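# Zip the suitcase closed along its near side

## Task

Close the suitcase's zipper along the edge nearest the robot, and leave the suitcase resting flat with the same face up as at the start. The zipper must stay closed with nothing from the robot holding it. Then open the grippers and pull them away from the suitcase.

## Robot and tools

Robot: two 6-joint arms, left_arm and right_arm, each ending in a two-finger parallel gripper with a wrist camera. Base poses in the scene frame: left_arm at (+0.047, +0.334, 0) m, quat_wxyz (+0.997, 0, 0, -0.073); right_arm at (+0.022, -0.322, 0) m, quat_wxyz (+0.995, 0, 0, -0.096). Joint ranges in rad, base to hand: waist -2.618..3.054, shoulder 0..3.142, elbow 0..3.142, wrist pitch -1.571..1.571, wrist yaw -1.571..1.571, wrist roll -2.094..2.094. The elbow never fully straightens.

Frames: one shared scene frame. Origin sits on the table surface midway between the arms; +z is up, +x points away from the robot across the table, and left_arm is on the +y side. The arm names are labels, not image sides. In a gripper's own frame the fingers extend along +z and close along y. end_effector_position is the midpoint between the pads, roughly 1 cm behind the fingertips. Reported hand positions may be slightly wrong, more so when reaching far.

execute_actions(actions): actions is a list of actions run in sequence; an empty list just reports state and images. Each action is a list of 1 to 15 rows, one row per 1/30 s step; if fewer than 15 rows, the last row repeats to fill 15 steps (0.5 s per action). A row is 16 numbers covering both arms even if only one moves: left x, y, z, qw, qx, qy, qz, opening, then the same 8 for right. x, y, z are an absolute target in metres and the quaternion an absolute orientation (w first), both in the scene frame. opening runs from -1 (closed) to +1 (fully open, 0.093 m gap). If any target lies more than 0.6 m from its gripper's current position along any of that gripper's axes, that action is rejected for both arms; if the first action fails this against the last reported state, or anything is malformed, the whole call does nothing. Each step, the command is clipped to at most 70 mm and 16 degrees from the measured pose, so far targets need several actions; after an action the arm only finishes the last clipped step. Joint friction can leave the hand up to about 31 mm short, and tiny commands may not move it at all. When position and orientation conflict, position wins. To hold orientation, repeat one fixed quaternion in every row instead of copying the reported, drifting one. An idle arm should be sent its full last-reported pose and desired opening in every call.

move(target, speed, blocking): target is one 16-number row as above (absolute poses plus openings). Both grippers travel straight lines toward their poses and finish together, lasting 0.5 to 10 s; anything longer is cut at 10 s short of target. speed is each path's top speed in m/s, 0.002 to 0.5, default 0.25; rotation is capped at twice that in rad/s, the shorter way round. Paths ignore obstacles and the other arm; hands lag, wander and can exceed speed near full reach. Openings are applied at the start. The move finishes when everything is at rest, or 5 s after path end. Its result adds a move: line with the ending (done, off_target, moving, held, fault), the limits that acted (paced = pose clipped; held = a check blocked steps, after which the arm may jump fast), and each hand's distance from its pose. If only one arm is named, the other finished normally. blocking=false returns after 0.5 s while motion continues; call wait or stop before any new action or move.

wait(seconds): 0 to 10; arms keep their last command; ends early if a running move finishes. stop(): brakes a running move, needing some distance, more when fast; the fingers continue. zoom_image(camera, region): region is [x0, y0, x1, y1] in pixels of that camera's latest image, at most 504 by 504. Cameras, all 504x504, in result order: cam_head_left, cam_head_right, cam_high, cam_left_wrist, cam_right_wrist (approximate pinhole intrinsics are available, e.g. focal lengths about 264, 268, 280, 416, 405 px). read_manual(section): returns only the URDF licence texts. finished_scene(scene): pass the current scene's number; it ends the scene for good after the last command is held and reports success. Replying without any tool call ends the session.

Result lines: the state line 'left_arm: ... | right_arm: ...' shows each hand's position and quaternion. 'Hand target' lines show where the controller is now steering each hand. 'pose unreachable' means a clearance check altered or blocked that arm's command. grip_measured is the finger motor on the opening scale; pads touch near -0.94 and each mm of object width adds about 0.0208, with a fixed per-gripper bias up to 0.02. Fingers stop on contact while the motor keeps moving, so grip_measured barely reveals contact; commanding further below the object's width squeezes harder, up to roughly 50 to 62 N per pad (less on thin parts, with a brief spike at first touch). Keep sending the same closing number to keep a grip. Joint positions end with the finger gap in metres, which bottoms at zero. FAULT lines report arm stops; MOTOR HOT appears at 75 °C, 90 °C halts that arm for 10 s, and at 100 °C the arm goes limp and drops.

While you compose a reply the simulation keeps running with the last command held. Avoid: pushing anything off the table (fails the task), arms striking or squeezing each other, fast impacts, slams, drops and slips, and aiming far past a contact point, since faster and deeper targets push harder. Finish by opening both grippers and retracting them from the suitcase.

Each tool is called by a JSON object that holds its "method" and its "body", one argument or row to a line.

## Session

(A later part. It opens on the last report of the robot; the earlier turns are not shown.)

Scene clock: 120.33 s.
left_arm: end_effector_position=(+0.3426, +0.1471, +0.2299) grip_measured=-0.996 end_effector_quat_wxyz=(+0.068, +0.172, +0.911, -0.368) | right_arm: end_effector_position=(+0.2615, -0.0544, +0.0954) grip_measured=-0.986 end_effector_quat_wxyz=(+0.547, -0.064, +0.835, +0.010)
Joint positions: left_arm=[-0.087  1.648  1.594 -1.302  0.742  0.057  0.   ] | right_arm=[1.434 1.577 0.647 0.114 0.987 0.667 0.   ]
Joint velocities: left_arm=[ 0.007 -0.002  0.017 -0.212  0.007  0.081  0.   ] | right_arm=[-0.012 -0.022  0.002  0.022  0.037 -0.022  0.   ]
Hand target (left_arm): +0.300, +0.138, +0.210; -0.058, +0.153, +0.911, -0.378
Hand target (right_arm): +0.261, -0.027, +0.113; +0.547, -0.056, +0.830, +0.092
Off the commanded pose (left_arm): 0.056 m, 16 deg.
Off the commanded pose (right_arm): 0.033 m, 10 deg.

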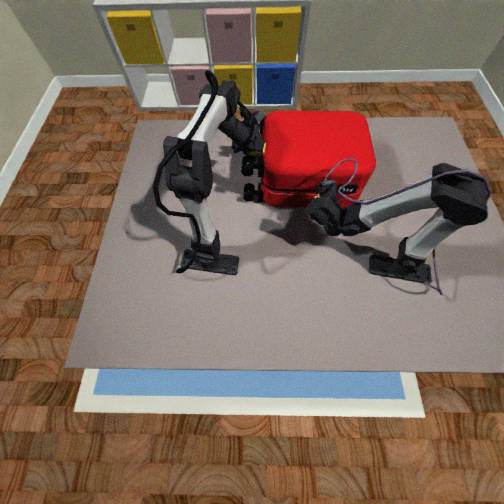

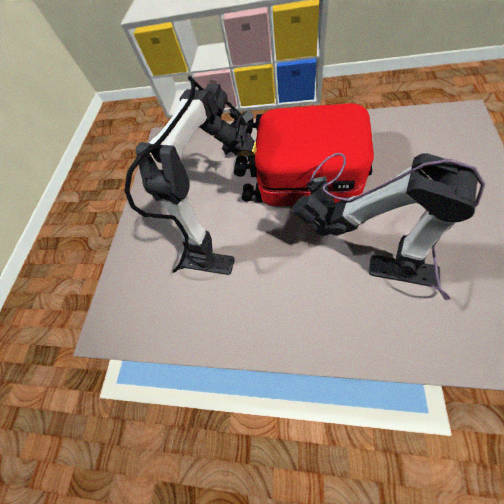

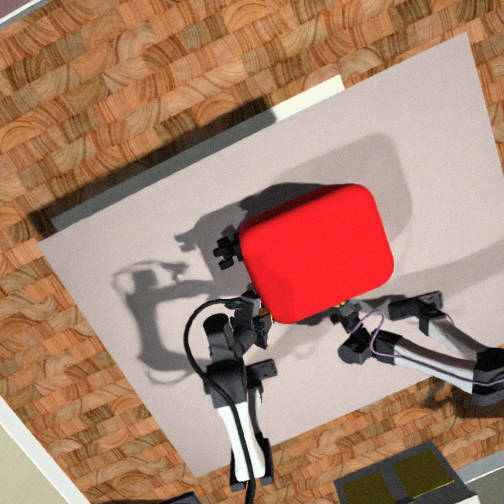

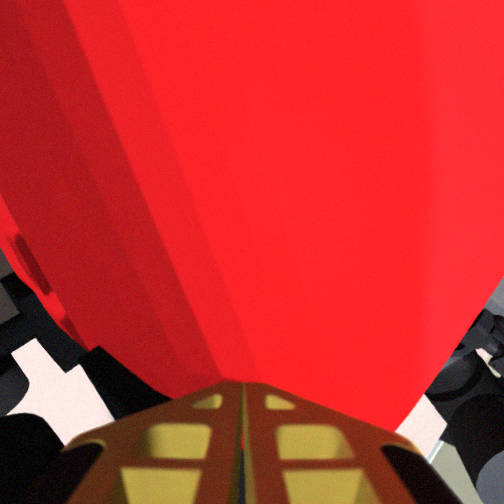

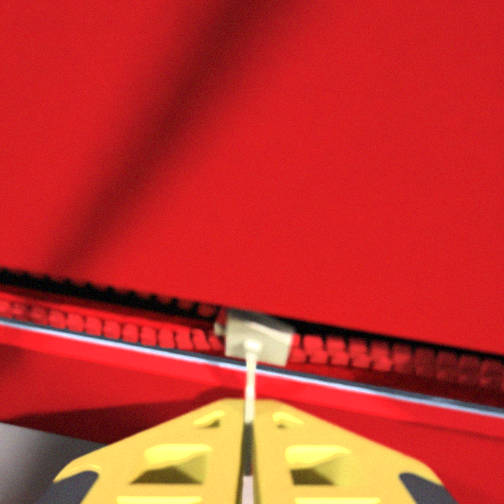

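{"method": "execute_actions", "body": {
  "actions": [
    [[0.283,0.14,0.205,-0.0666,0.16,0.91,-0.377,-1,0.262,-0.035,0.108,0.5471,-0.058,0.8294,0.0964,-1]],
    [[0.27,0.142,0.205,-0.0666,0.16,0.91,-0.377,-1,0.262,-0.04,0.108,0.5471,-0.058,0.8294,0.0964,-1]],
    [[0.258,0.143,0.205,-0.0666,0.16,0.91,-0.377,-1,0.262,-0.04,0.108,0.5413,-0.0725,0.8284,0.125,-1]]
  ]
}}

Scene clock: 123.03 s.
left_arm: end_effector_position=(+0.2931, +0.1455, +0.2284) grip_measured=-0.996 end_effector_quat_wxyz=(+0.019, +0.174, +0.904, -0.390) | right_arm: end_effector_position=(+0.2634, -0.0714, +0.0948) grip_measured=-0.986 end_effector_quat_wxyz=(+0.544, -0.067, +0.836, +0.037)
Joint positions: left_arm=[-0.109  1.549  1.474 -1.379  0.796  0.076  0.   ] | right_arm=[1.389 1.488 0.539 0.221 0.914 0.602 0.   ]
Joint velocities: left_arm=[ 0.002  0.002 -0.002  0.022 -0.051 -0.051  0.   ] | right_arm=[ 0.007 -0.002 -0.017 -0.022 -0.037  0.037  0.   ]
Hand target (left_arm): +0.261, +0.144, +0.208; -0.066, +0.159, +0.910, -0.377
Hand target (right_arm): +0.260, -0.042, +0.111; +0.542, -0.071, +0.829, +0.120
Off the commanded pose (left_arm): 0.042 m, 10 deg.
Off the commanded pose (right_arm): 0.034 m, 10 deg.

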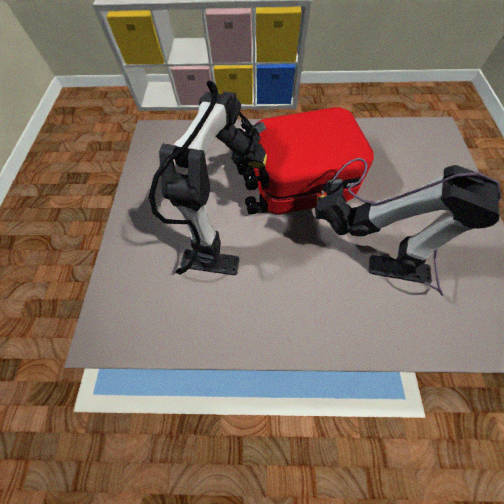

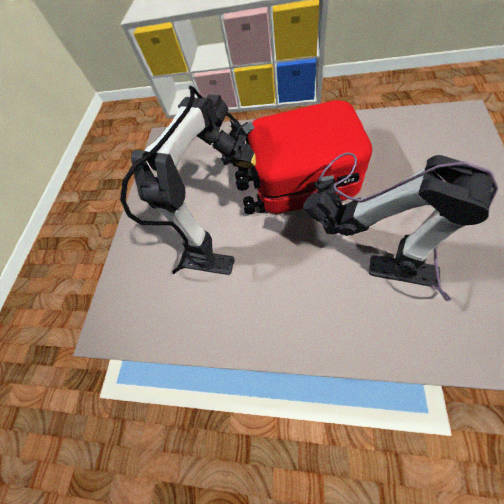

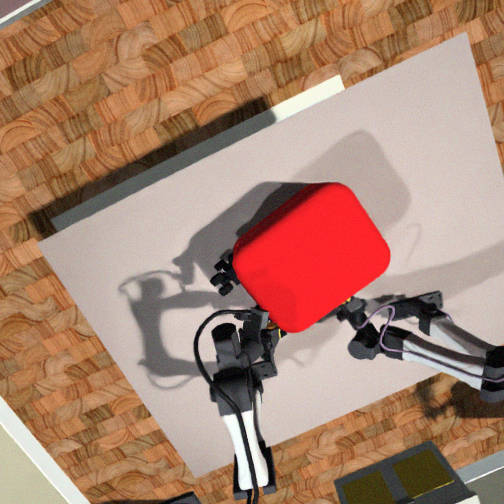

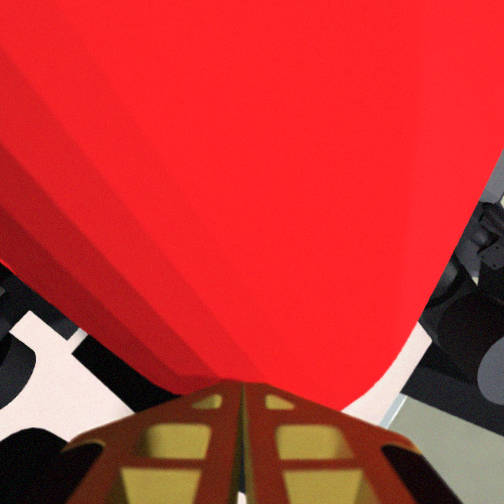

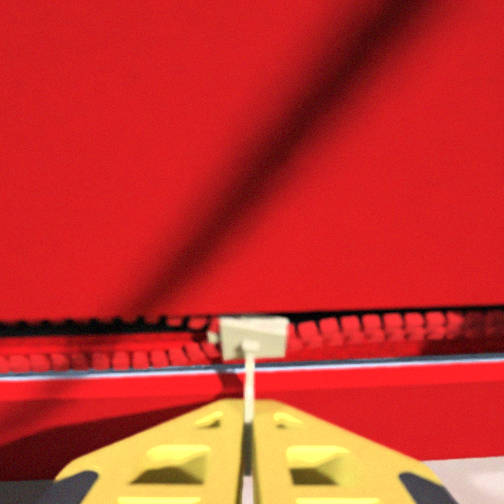

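{"method": "execute_actions", "body": {
  "actions": [
    [[0.268,0.137,0.20,-0.0666,0.16,0.91,-0.377,-1,0.263,-0.025,0.112,0.5366,-0.1303,0.8212,0.1437,-1]],
    [[0.268,0.135,0.20,-0.0666,0.16,0.91,-0.377,-1,0.262,-0.012,0.113,0.5366,-0.1303,0.8212,0.1437,-1]],
    [[0.268,0.135,0.20,-0.0666,0.16,0.91,-0.377,-1,0.260,0.0,0.113,0.5366,-0.1303,0.8212,0.1437,-1]],
    [[0.268,0.135,0.20,-0.0666,0.16,0.91,-0.377,-1,0.258,0.012,0.113,0.5366,-0.1303,0.8212,0.1437,-1]]
  ]
}}

Scene clock: 126.70 s.
left_arm: end_effector_position=(+0.2931, +0.1453, +0.2282) grip_measured=-0.996 end_effector_quat_wxyz=(+0.015, +0.166, +0.906, -0.390) | right_arm: end_effector_position=(+0.2637, -0.0700, +0.0957) grip_measured=-0.986 end_effector_quat_wxyz=(+0.545, -0.108, +0.831, -0.021)
Joint positions: left_arm=[-0.111  1.549  1.474 -1.378  0.795  0.057  0.   ] | right_arm=[1.406 1.523 0.595 0.13  0.968 0.533 0.   ]
Joint velocities: left_arm=[-0.007 -0.002 -0.007 -0.007 -0.066  0.037  0.   ] | right_arm=[ 0.027  0.042  0.095 -0.212  0.022  0.051  0.   ]
Hand target (left_arm): +0.269, +0.137, +0.203; -0.066, +0.160, +0.910, -0.376
Hand target (right_arm): +0.248, -0.000, +0.123; +0.540, -0.128, +0.824, +0.115
Off the commanded pose (left_arm): 0.039 m, 10 deg.
Off the commanded pose (right_arm): 0.084 m, 19 deg; orientation clipped at the last step of the last action.

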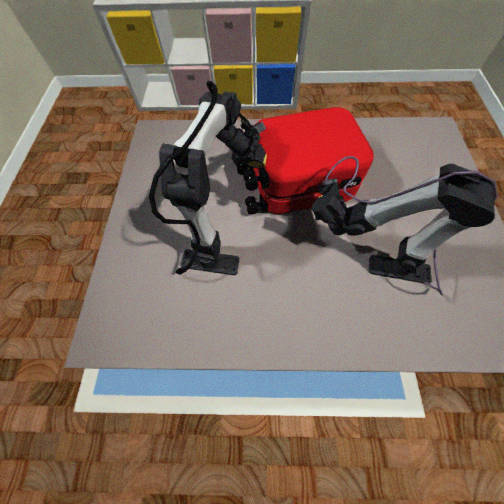

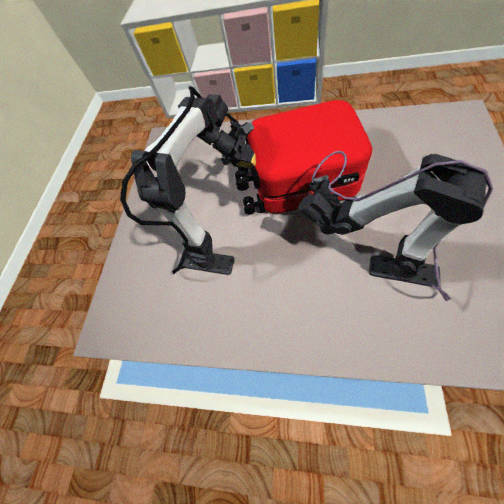

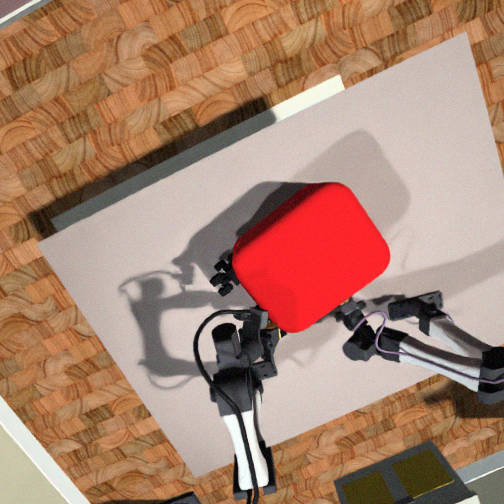

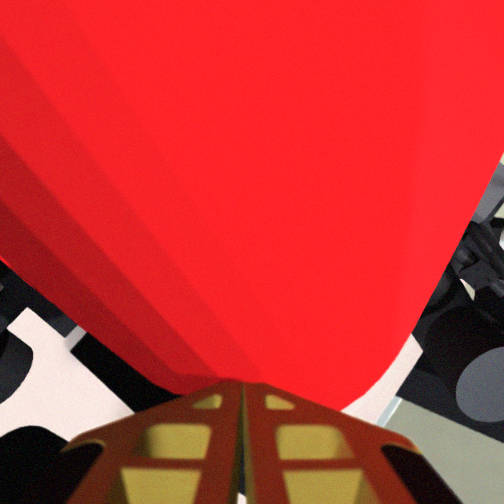

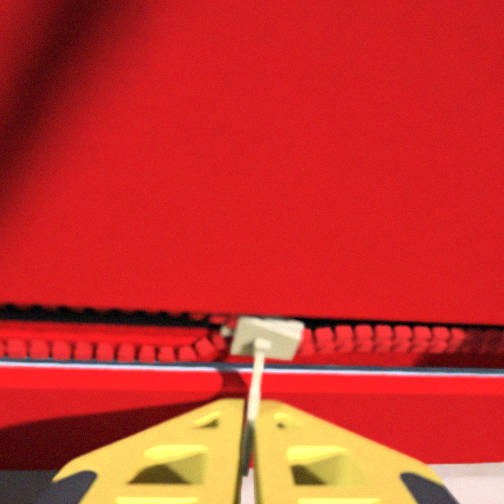

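{"method": "execute_actions", "body": {
  "actions": [
    [[0.275,0.135,0.20,-0.0666,0.16,0.91,-0.377,-1,0.250,-0.015,0.110,0.5366,-0.1303,0.8212,0.1437,-1]],
    [[0.275,0.135,0.20,-0.0666,0.16,0.91,-0.377,-1,0.243,-0.01,0.110,0.5366,-0.1303,0.8212,0.1437,-1]],
    [[0.275,0.135,0.20,-0.0666,0.16,0.91,-0.377,-1,0.240,0.0,0.110,0.5366,-0.1303,0.8212,0.1437,-1]]
  ]
}}

Scene clock: 129.33 s.
left_arm: end_effector_position=(+0.2870, +0.1469, +0.2277) grip_measured=-0.996 end_effector_quat_wxyz=(-0.003, +0.158, +0.908, -0.388) | right_arm: end_effector_position=(+0.2526, -0.0672, +0.0957) grip_measured=-0.986 end_effector_quat_wxyz=(+0.548, -0.107, +0.829, -0.023)
Joint positions: left_arm=[-0.111  1.555  1.481 -1.42   0.795  0.057  0.   ] | right_arm=[1.454 1.526 0.604 0.078 1.008 0.59  0.   ]
Joint velocities: left_arm=[-0.002 -0.007  0.007 -0.037 -0.022 -0.066  0.   ] | right_arm=[-0.002 -0.012 -0.002 -0.066  0.051 -0.007  0.   ]
Hand target (left_arm): +0.275, +0.137, +0.202; -0.066, +0.160, +0.910, -0.377
Hand target (right_arm): +0.234, -0.008, +0.119; +0.540, -0.126, +0.825, +0.108
Off the commanded pose (left_arm): 0.032 m, 7 deg.
Off the commanded pose (right_arm): 0.070 m, 19 deg; orientation clipped at the last step of the last action.

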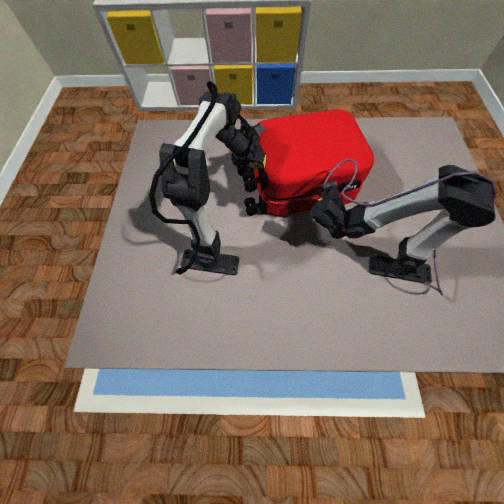

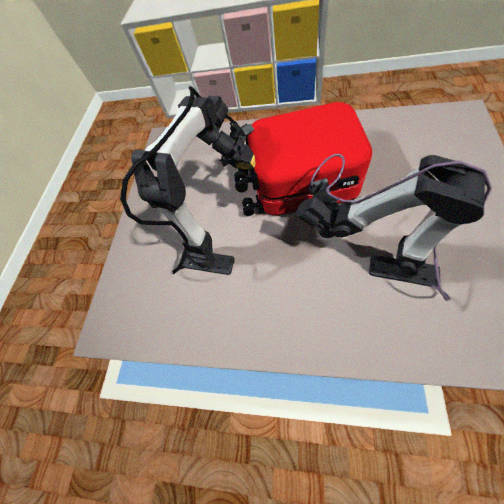

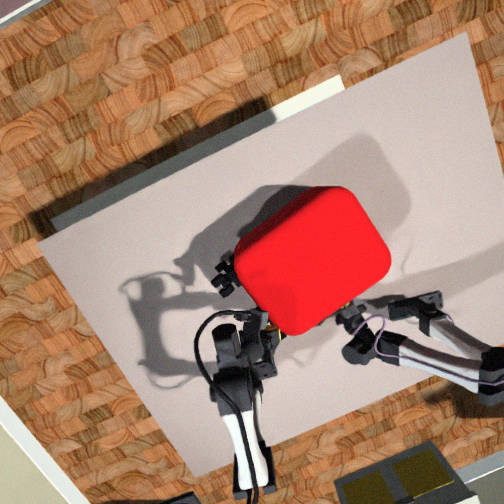

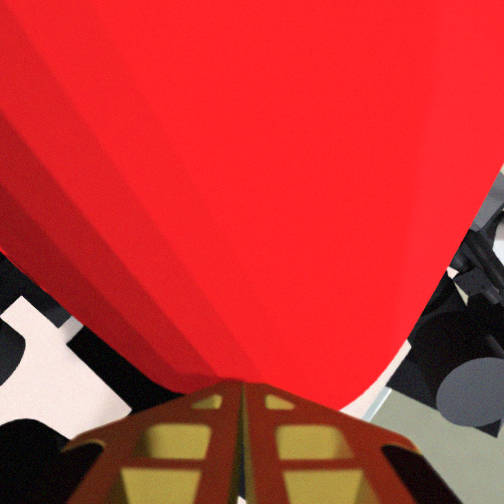

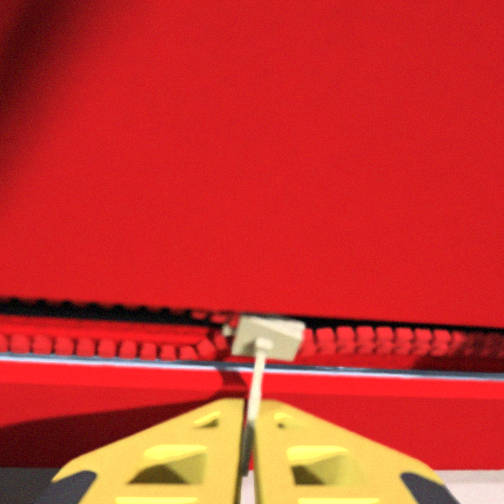

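{"method": "zoom_image", "body": {
  "camera": "cam_right_wrist",
  "region": [120, 280, 360, 440]
}}

Region (120, 280, 360, 440) of cam_right_wrist's 504x504 image, scaled by 2.100, with more detail than that image has.

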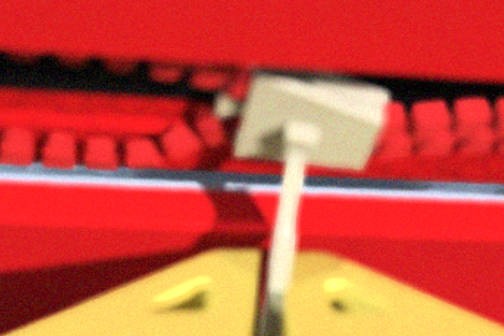

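{"method": "execute_actions", "body": {
  "actions": [
    [[0.285,0.138,0.20,-0.0666,0.16,0.91,-0.377,-1,0.250,-0.05,0.108,0.5366,-0.1303,0.8212,0.1437,-1]],
    [[0.285,0.138,0.20,-0.0666,0.16,0.91,-0.377,-1,0.249,-0.04,0.108,0.5187,-0.2431,0.7951,0.1991,-1]],
    [[0.285,0.136,0.20,-0.0666,0.16,0.91,-0.377,-1,0.246,-0.028,0.108,0.5187,-0.2431,0.7951,0.1991,-1]],
    [[0.285,0.136,0.20,-0.0666,0.16,0.91,-0.377,-1,0.243,-0.016,0.108,0.5187,-0.2431,0.7951,0.1991,-1]]
  ]
}}

Scene clock: 139.00 s.
left_arm: end_effector_position=(+0.2874, +0.1434, +0.2283) grip_measured=-0.996 end_effector_quat_wxyz=(-0.022, +0.157, +0.903, -0.400) | right_arm: end_effector_position=(+0.2558, -0.0749, +0.0939) grip_measured=-0.986 end_effector_quat_wxyz=(+0.531, -0.194, +0.819, +0.099)
Joint positions: left_arm=[-0.11   1.592  1.508 -1.457  0.824  0.076  0.   ] | right_arm=[1.292 1.324 0.355 0.437 0.61  0.278 0.   ]
Joint velocities: left_arm=[-0.007  0.002  0.007 -0.051  0.007 -0.11   0.   ] | right_arm=[ 0.002  0.007 -0.012 -0.022  0.037 -0.007  0.   ]
Hand target (left_arm): +0.284, +0.137, +0.201; -0.067, +0.160, +0.910, -0.377
Hand target (right_arm): +0.238, -0.025, +0.113; +0.521, -0.242, +0.795, +0.195
Off the commanded pose (left_arm): 0.029 m, 6 deg.
Off the commanded pose (right_arm): 0.062 m, 13 deg.

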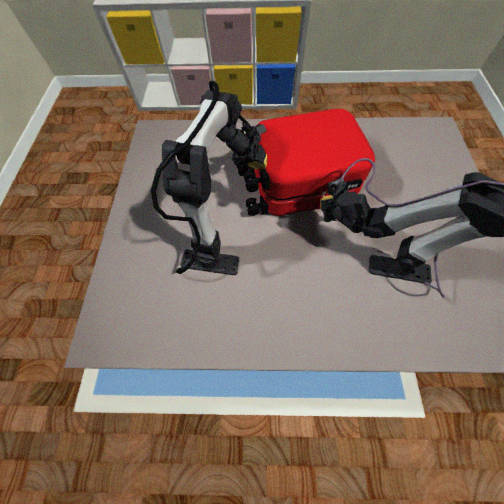

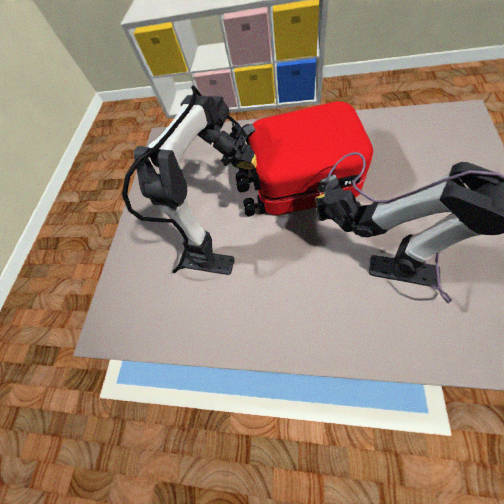

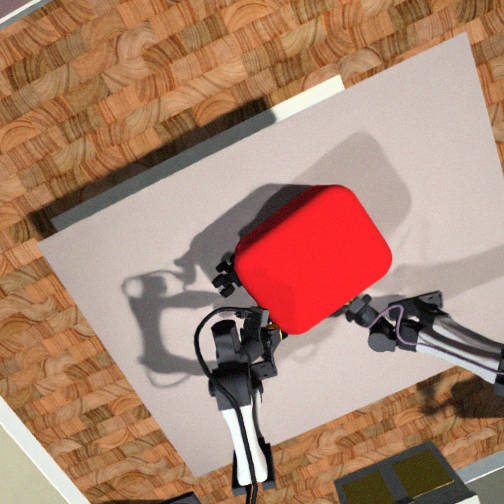

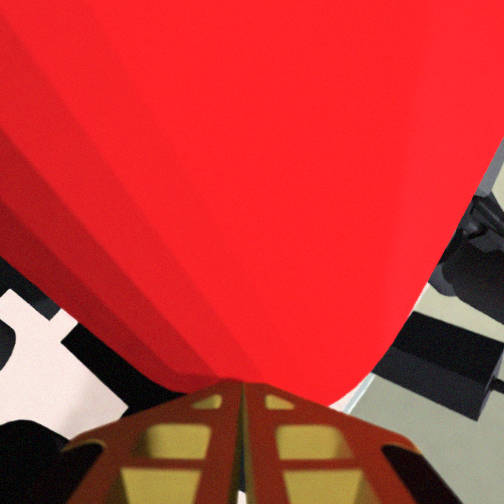

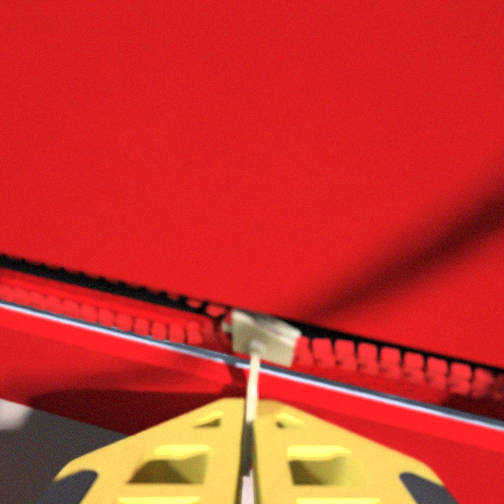

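{"method": "execute_actions", "body": {
  "actions": [
    [[0.287,0.15,0.205,-0.0666,0.16,0.91,-0.377,-1,0.254,-0.075,0.106,0.5434,-0.173,0.8133,0.1155,-1]],
    [[0.287,0.155,0.205,-0.0666,0.16,0.91,-0.377,-1,0.256,-0.10,0.106,0.552,-0.094,0.826,0.063,-1]],
    [[0.287,0.155,0.205,-0.0666,0.16,0.91,-0.377,-1,0.258,-0.115,0.106,0.552,-0.094,0.826,0.063,-1]]
  ]
}}

Scene clock: 141.73 s.
left_arm: end_effector_position=(+0.2842, +0.1450, +0.2262) grip_measured=-0.996 end_effector_quat_wxyz=(-0.046, +0.166, +0.895, -0.412) | right_arm: end_effector_position=(+0.2496, -0.0907, +0.0991) grip_measured=-0.986 end_effector_quat_wxyz=(+0.529, -0.130, +0.833, +0.095)
Joint positions: left_arm=[-0.095  1.633  1.527 -1.525  0.854  0.153  0.   ] | right_arm=[1.33  1.253 0.363 0.297 0.712 0.438 0.   ]
Joint velocities: left_arm=[-0.017  0.007 -0.002 -0.007  0.037  0.022  0.   ] | right_arm=[ 0.012 -0.002 -0.002  0.081 -0.081  0.037  0.   ]
Hand target (left_arm): +0.287, +0.155, +0.206; -0.067, +0.160, +0.909, -0.378
Hand target (right_arm): +0.257, -0.114, +0.105; +0.551, -0.095, +0.827, +0.063
Off the commanded pose (left_arm): 0.024 m, 5 deg.
Off the commanded pose (right_arm): 0.027 m, 6 deg.

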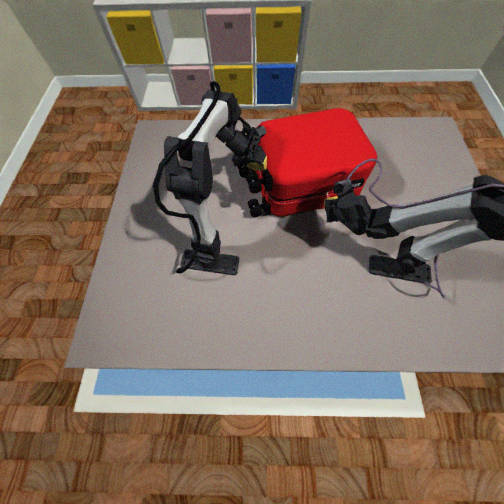

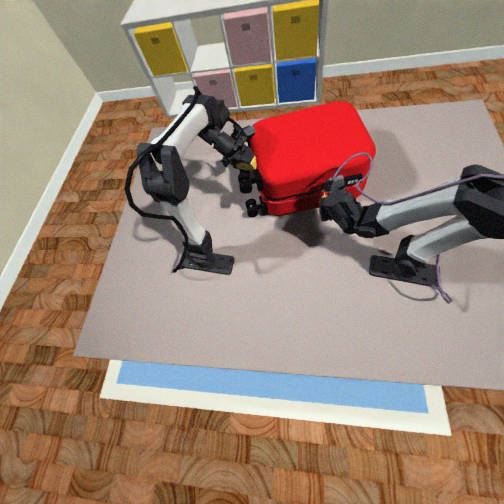

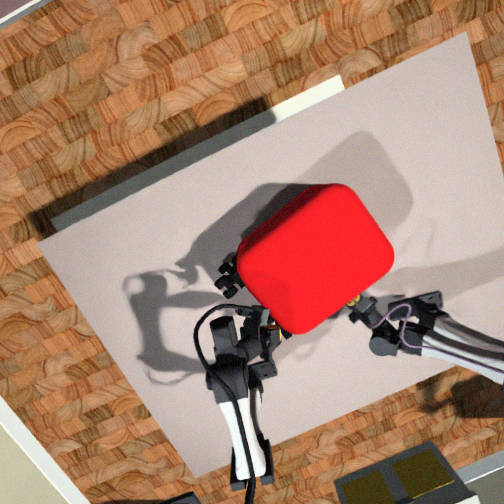

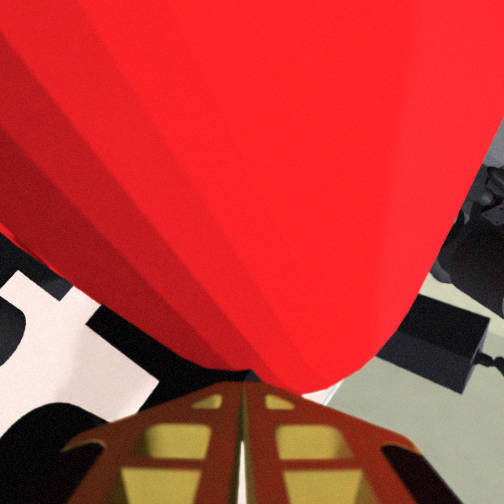

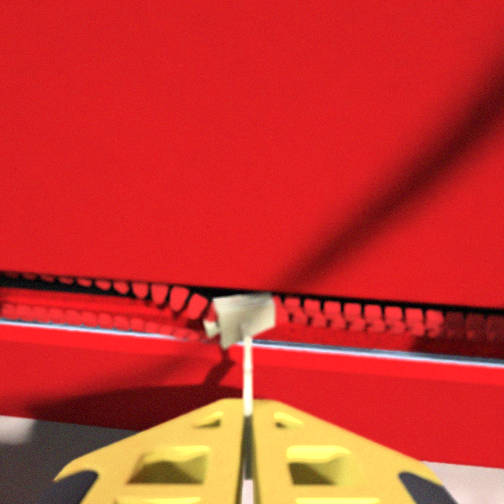

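{"method": "execute_actions", "body": {
  "actions": [
    [[0.287,0.13,0.21,-0.0666,0.16,0.91,-0.377,-1,0.250,-0.075,0.110,0.5434,-0.173,0.8133,0.1155,-1]],
    [[0.287,0.122,0.205,-0.0666,0.16,0.91,-0.377,-1,0.245,-0.055,0.110,0.5295,-0.2331,0.7981,0.1578,-1]],
    [[0.287,0.12,0.203,-0.0666,0.16,0.91,-0.377,-1,0.240,-0.04,0.110,0.5253,-0.2707,0.7862,0.1809,-1]],
    [[0.287,0.12,0.203,-0.0666,0.16,0.91,-0.377,-1,0.236,-0.03,0.110,0.5253,-0.2707,0.7862,0.1809,-1]]
  ]
}}

Scene clock: 145.53 s.
left_arm: end_effector_position=(+0.2815, +0.1360, +0.2253) grip_measured=-0.996 end_effector_quat_wxyz=(-0.065, +0.137, +0.908, -0.390) | right_arm: end_effector_position=(+0.2507, -0.0790, +0.0974) grip_measured=-0.986 end_effector_quat_wxyz=(+0.528, -0.229, +0.813, +0.085)
Joint positions: left_arm=[-0.146  1.633  1.544 -1.506  0.813  0.019  0.   ] | right_arm=[1.292 1.264 0.348 0.376 0.591 0.208 0.   ]
Joint velocities: left_arm=[-0.002  0.012  0.007 -0.022 -0.022 -0.022  0.   ] | right_arm=[-0.027 -0.002 -0.022 -0.007  0.022  0.022  0.   ]
Hand target (left_arm): +0.286, +0.121, +0.204; -0.068, +0.161, +0.909, -0.378
Hand target (right_arm): +0.232, -0.036, +0.114; +0.526, -0.270, +0.787, +0.176
Off the commanded pose (left_arm): 0.028 m, 3 deg.
Off the commanded pose (right_arm): 0.053 m, 12 deg.

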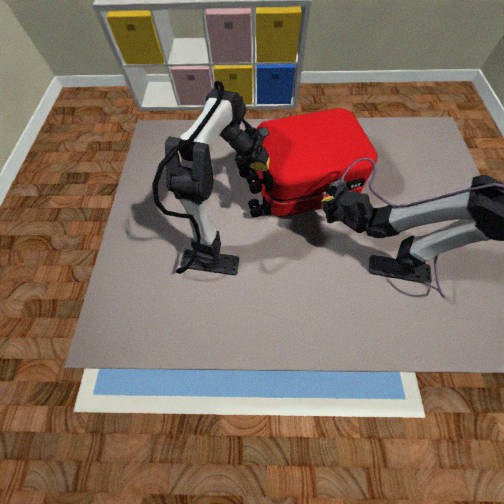

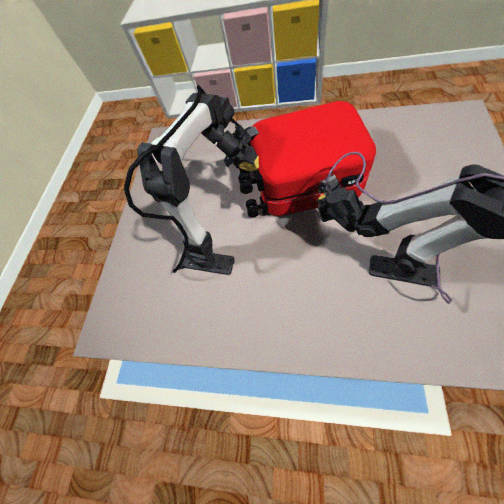

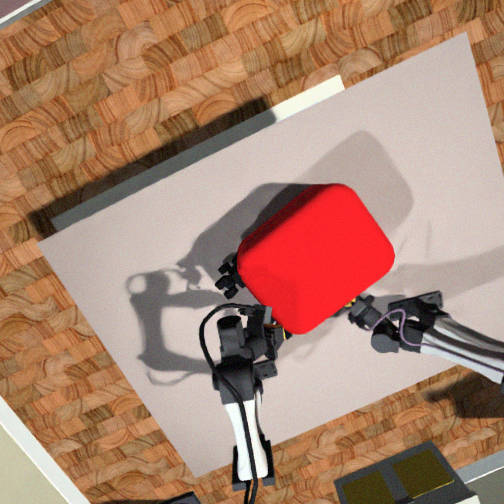

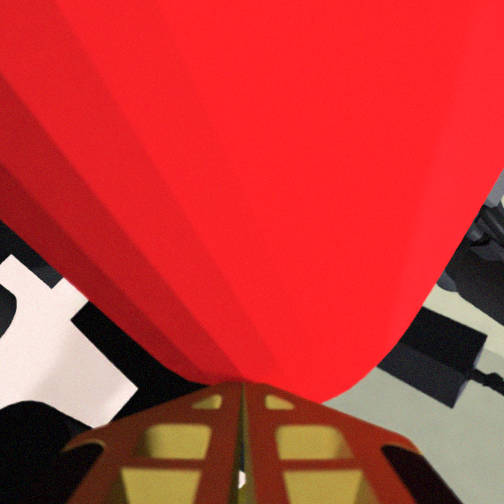

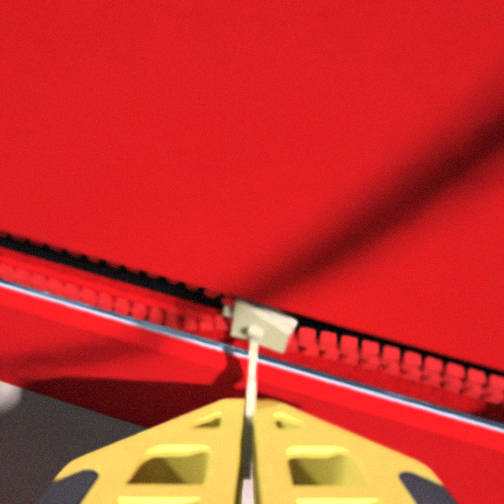

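{"method": "execute_actions", "body": {
  "actions": [
    [[0.287,0.12,0.203,-0.0666,0.16,0.91,-0.377,-1,0.231,-0.021,0.110,0.5253,-0.2707,0.7862,0.1809,-1]],
    [[0.287,0.12,0.203,-0.0666,0.16,0.91,-0.377,-1,0.227,-0.012,0.110,0.5253,-0.2707,0.7862,0.1809,-1]],
    [[0.287,0.12,0.203,-0.0666,0.16,0.91,-0.377,-1,0.224,-0.003,0.110,0.5253,-0.2707,0.7862,0.1809,-1]]
  ]
}}

Scene clock: 148.00 s.
left_arm: end_effector_position=(+0.2795, +0.1340, +0.2254) grip_measured=-0.996 end_effector_quat_wxyz=(-0.067, +0.141, +0.908, -0.390) | right_arm: end_effector_position=(+0.2414, -0.0595, +0.0972) grip_measured=-0.986 end_effector_quat_wxyz=(+0.538, -0.227, +0.808, +0.081)
Joint positions: left_arm=[-0.154  1.633  1.544 -1.508  0.814  0.019  0.   ] | right_arm=[1.384 1.349 0.39  0.403 0.687 0.251 0.   ]
Joint velocities: left_arm=[ 0.002  0.017 -0.007  0.066  0.051  0.007  0.   ] | right_arm=[ 0.027 -0.002  0.002  0.037  0.007 -0.066  0.   ]
Hand target (left_arm): +0.286, +0.121, +0.204; -0.068, +0.161, +0.909, -0.378
Hand target (right_arm): +0.220, -0.011, +0.115; +0.528, -0.270, +0.786, +0.177
Off the commanded pose (left_arm): 0.028 m, 3 deg.
Off the commanded pose (right_arm): 0.060 m, 13 deg.

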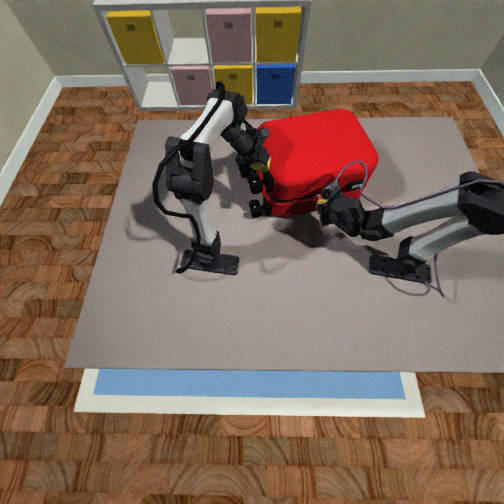

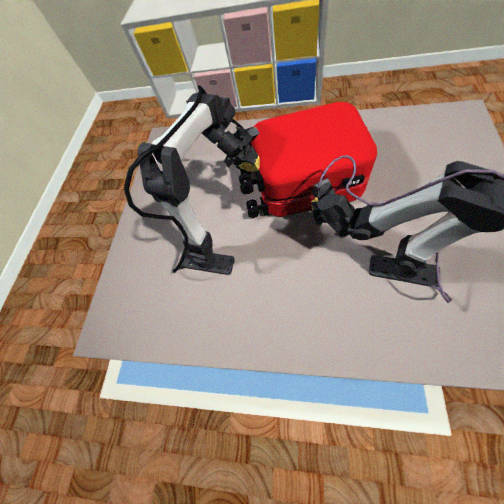

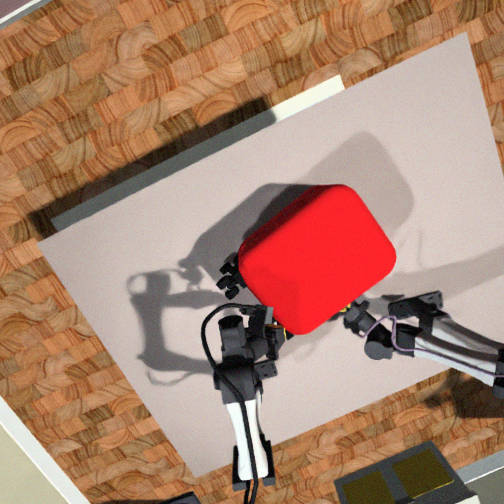

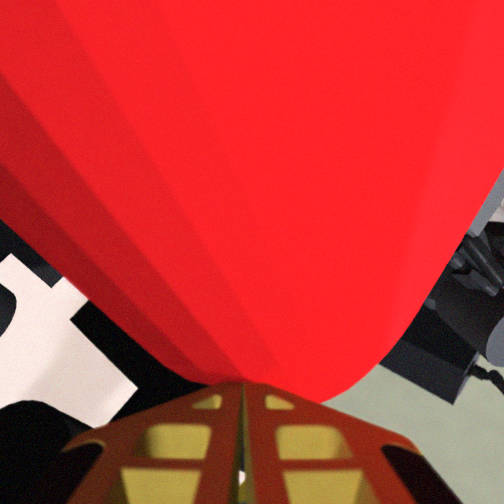

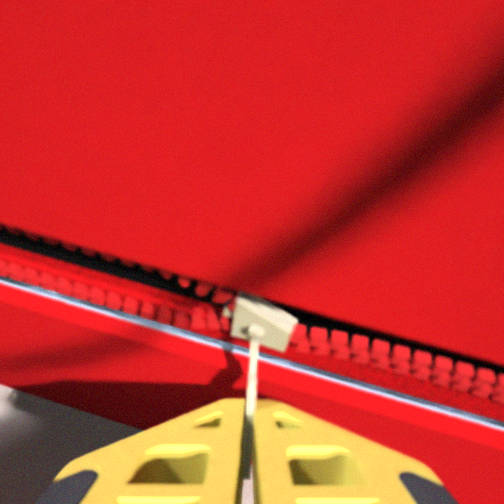

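Moving now. Continue.

{"method": "execute_actions", "body": {
  "actions": [
    [[0.287,0.12,0.203,-0.0666,0.16,0.91,-0.377,-1,0.222,0.006,0.112,0.5253,-0.2707,0.7862,0.1809,-1]],
    [[0.287,0.12,0.203,-0.0666,0.16,0.91,-0.377,-1,0.220,0.015,0.112,0.5253,-0.2707,0.7862,0.1809,-1]],
    [[0.287,0.12,0.203,-0.0666,0.16,0.91,-0.377,-1,0.218,0.024,0.112,0.5253,-0.2707,0.7862,0.1809,-1]],
    [[0.287,0.12,0.203,-0.0666,0.16,0.91,-0.377,-1,0.216,0.033,0.112,0.5253,-0.2707,0.7862,0.1809,-1]]
  ]
}}

Scene clock: 150.90 s.
left_arm: end_effector_position=(+0.2795, +0.1340, +0.2254) grip_measured=-0.996 end_effector_quat_wxyz=(-0.067, +0.141, +0.908, -0.390) | right_arm: end_effector_position=(+0.2356, -0.0303, +0.0977) grip_measured=-0.986 end_effector_quat_wxyz=(+0.540, -0.230, +0.807, +0.069)
Joint positions: left_arm=[-0.154  1.633  1.544 -1.508  0.814  0.019  0.   ] | right_arm=[1.459 1.468 0.5   0.367 0.766 0.293 0.   ]
Joint velocities: left_arm=[ 0.012 -0.002  0.007 -0.051  0.037 -0.022  0.   ] | right_arm=[ 0.002 -0.007  0.007 -0.081 -0.022 -0.037  0.   ]
Hand target (left_arm): +0.286, +0.121, +0.204; -0.068, +0.161, +0.909, -0.378
Hand target (right_arm): +0.211, +0.023, +0.118; +0.528, -0.271, +0.786, +0.177
Off the commanded pose (left_arm): 0.028 m, 3 deg.
Off the commanded pose (right_arm): 0.068 m, 14 deg.

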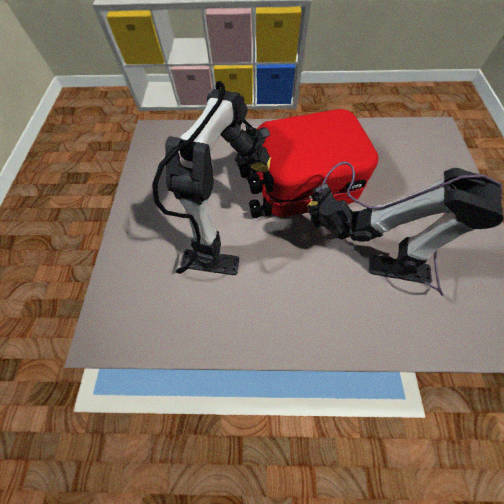

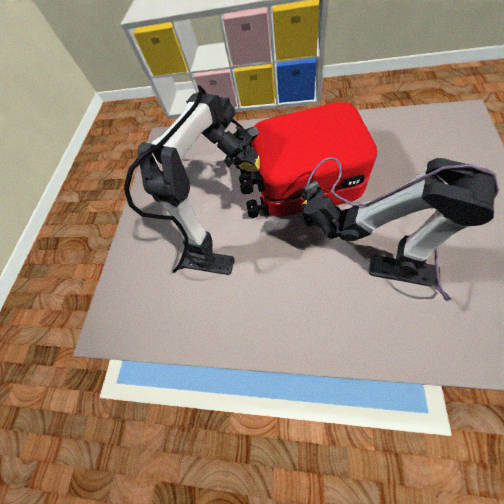

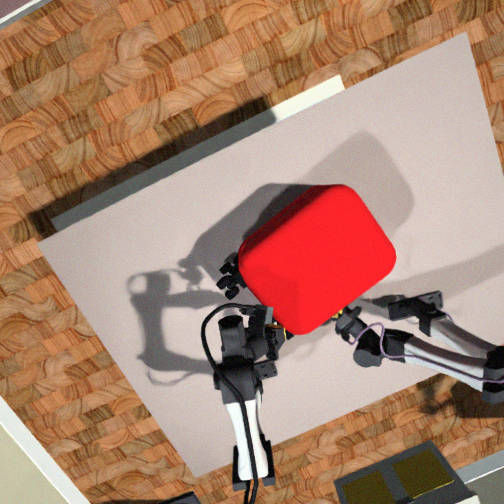

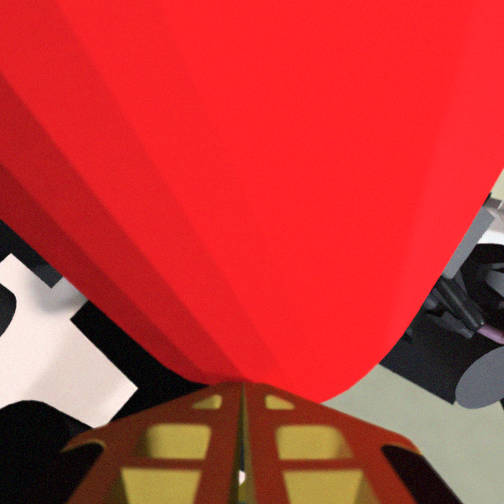

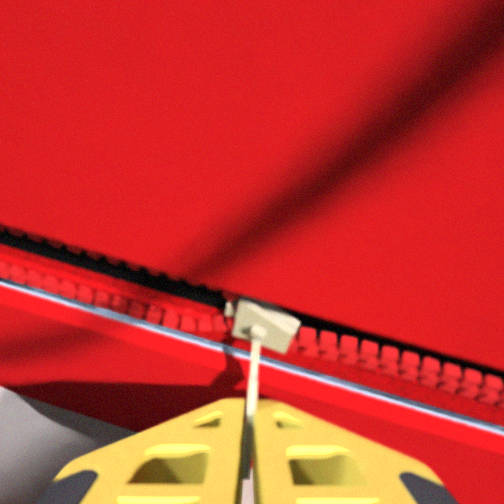

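{"method": "execute_actions", "body": {
  "actions": [
    [[0.287,0.12,0.203,-0.0666,0.16,0.91,-0.377,-1,0.211,0.038,0.112,0.5253,-0.2707,0.7862,0.1809,-1]],
    [[0.287,0.12,0.203,-0.0666,0.16,0.91,-0.377,-1,0.209,0.046,0.112,0.5253,-0.2707,0.7862,0.1809,-1]],
    [[0.287,0.12,0.203,-0.0666,0.16,0.91,-0.377,-1,0.207,0.055,0.112,0.5253,-0.2707,0.7862,0.1809,-1]],
    [[0.287,0.12,0.203,-0.0666,0.16,0.91,-0.377,-1,0.205,0.064,0.112,0.5253,-0.2707,0.7862,0.1809,-1]],
    [[0.287,0.12,0.203,-0.0666,0.16,0.91,-0.377,-1,0.203,0.073,0.112,0.5253,-0.2707,0.7862,0.1809,-1]]
  ]
}}

Scene clock: 154.90 s.
left_arm: end_effector_position=(+0.2770, +0.1366, +0.2253) grip_measured=-0.996 end_effector_quat_wxyz=(-0.069, +0.140, +0.910, -0.383) | right_arm: end_effector_position=(+0.2188, +0.0075, +0.1006) grip_measured=-0.986 end_effector_quat_wxyz=(+0.538, -0.254, +0.803, -0.037)
Joint positions: left_arm=[-0.154  1.627  1.544 -1.52   0.799  0.019  0.   ] | right_arm=[1.599 1.668 0.797 0.004 0.989 0.402 0.   ]
Joint velocities: left_arm=[ 0.007  0.007 -0.007  0.007  0.051  0.051  0.   ] | right_arm=[ 0.002  0.012 -0.002 -0.066 -0.095  0.051  0.   ]
Hand target (left_arm): +0.285, +0.121, +0.204; -0.069, +0.161, +0.909, -0.378
Hand target (right_arm): +0.198, +0.064, +0.122; +0.534, -0.264, +0.798, +0.092
Off the commanded pose (left_arm): 0.030 m, 2 deg.
Off the commanded pose (right_arm): 0.068 m, 25 deg; orientation clipped at the last step of the last action.

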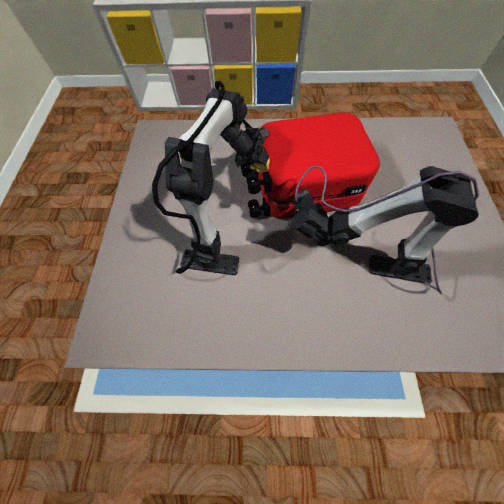

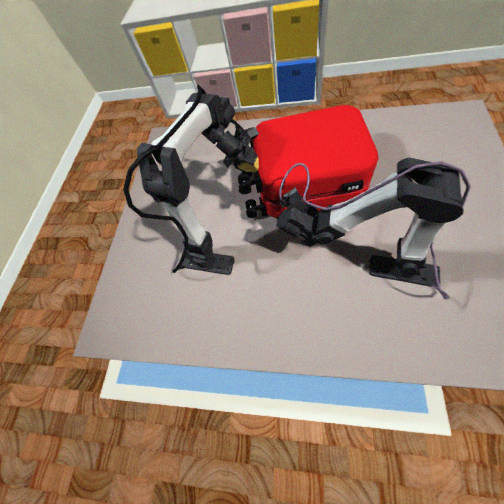

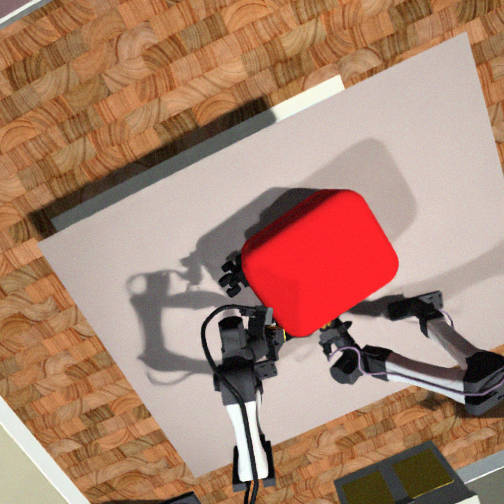

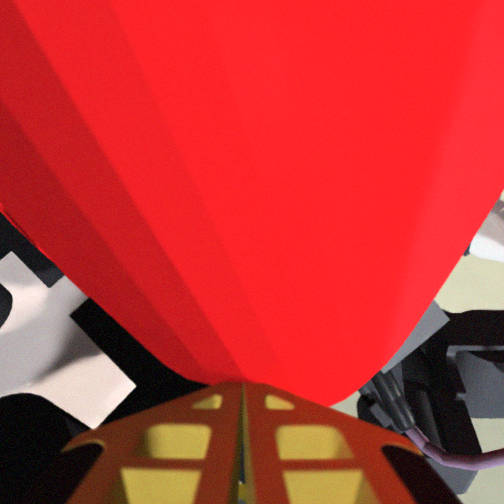

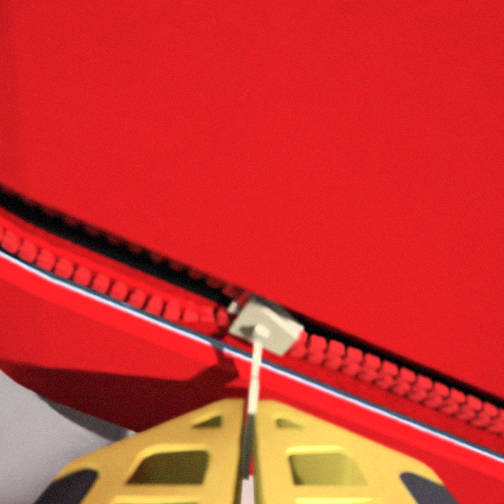

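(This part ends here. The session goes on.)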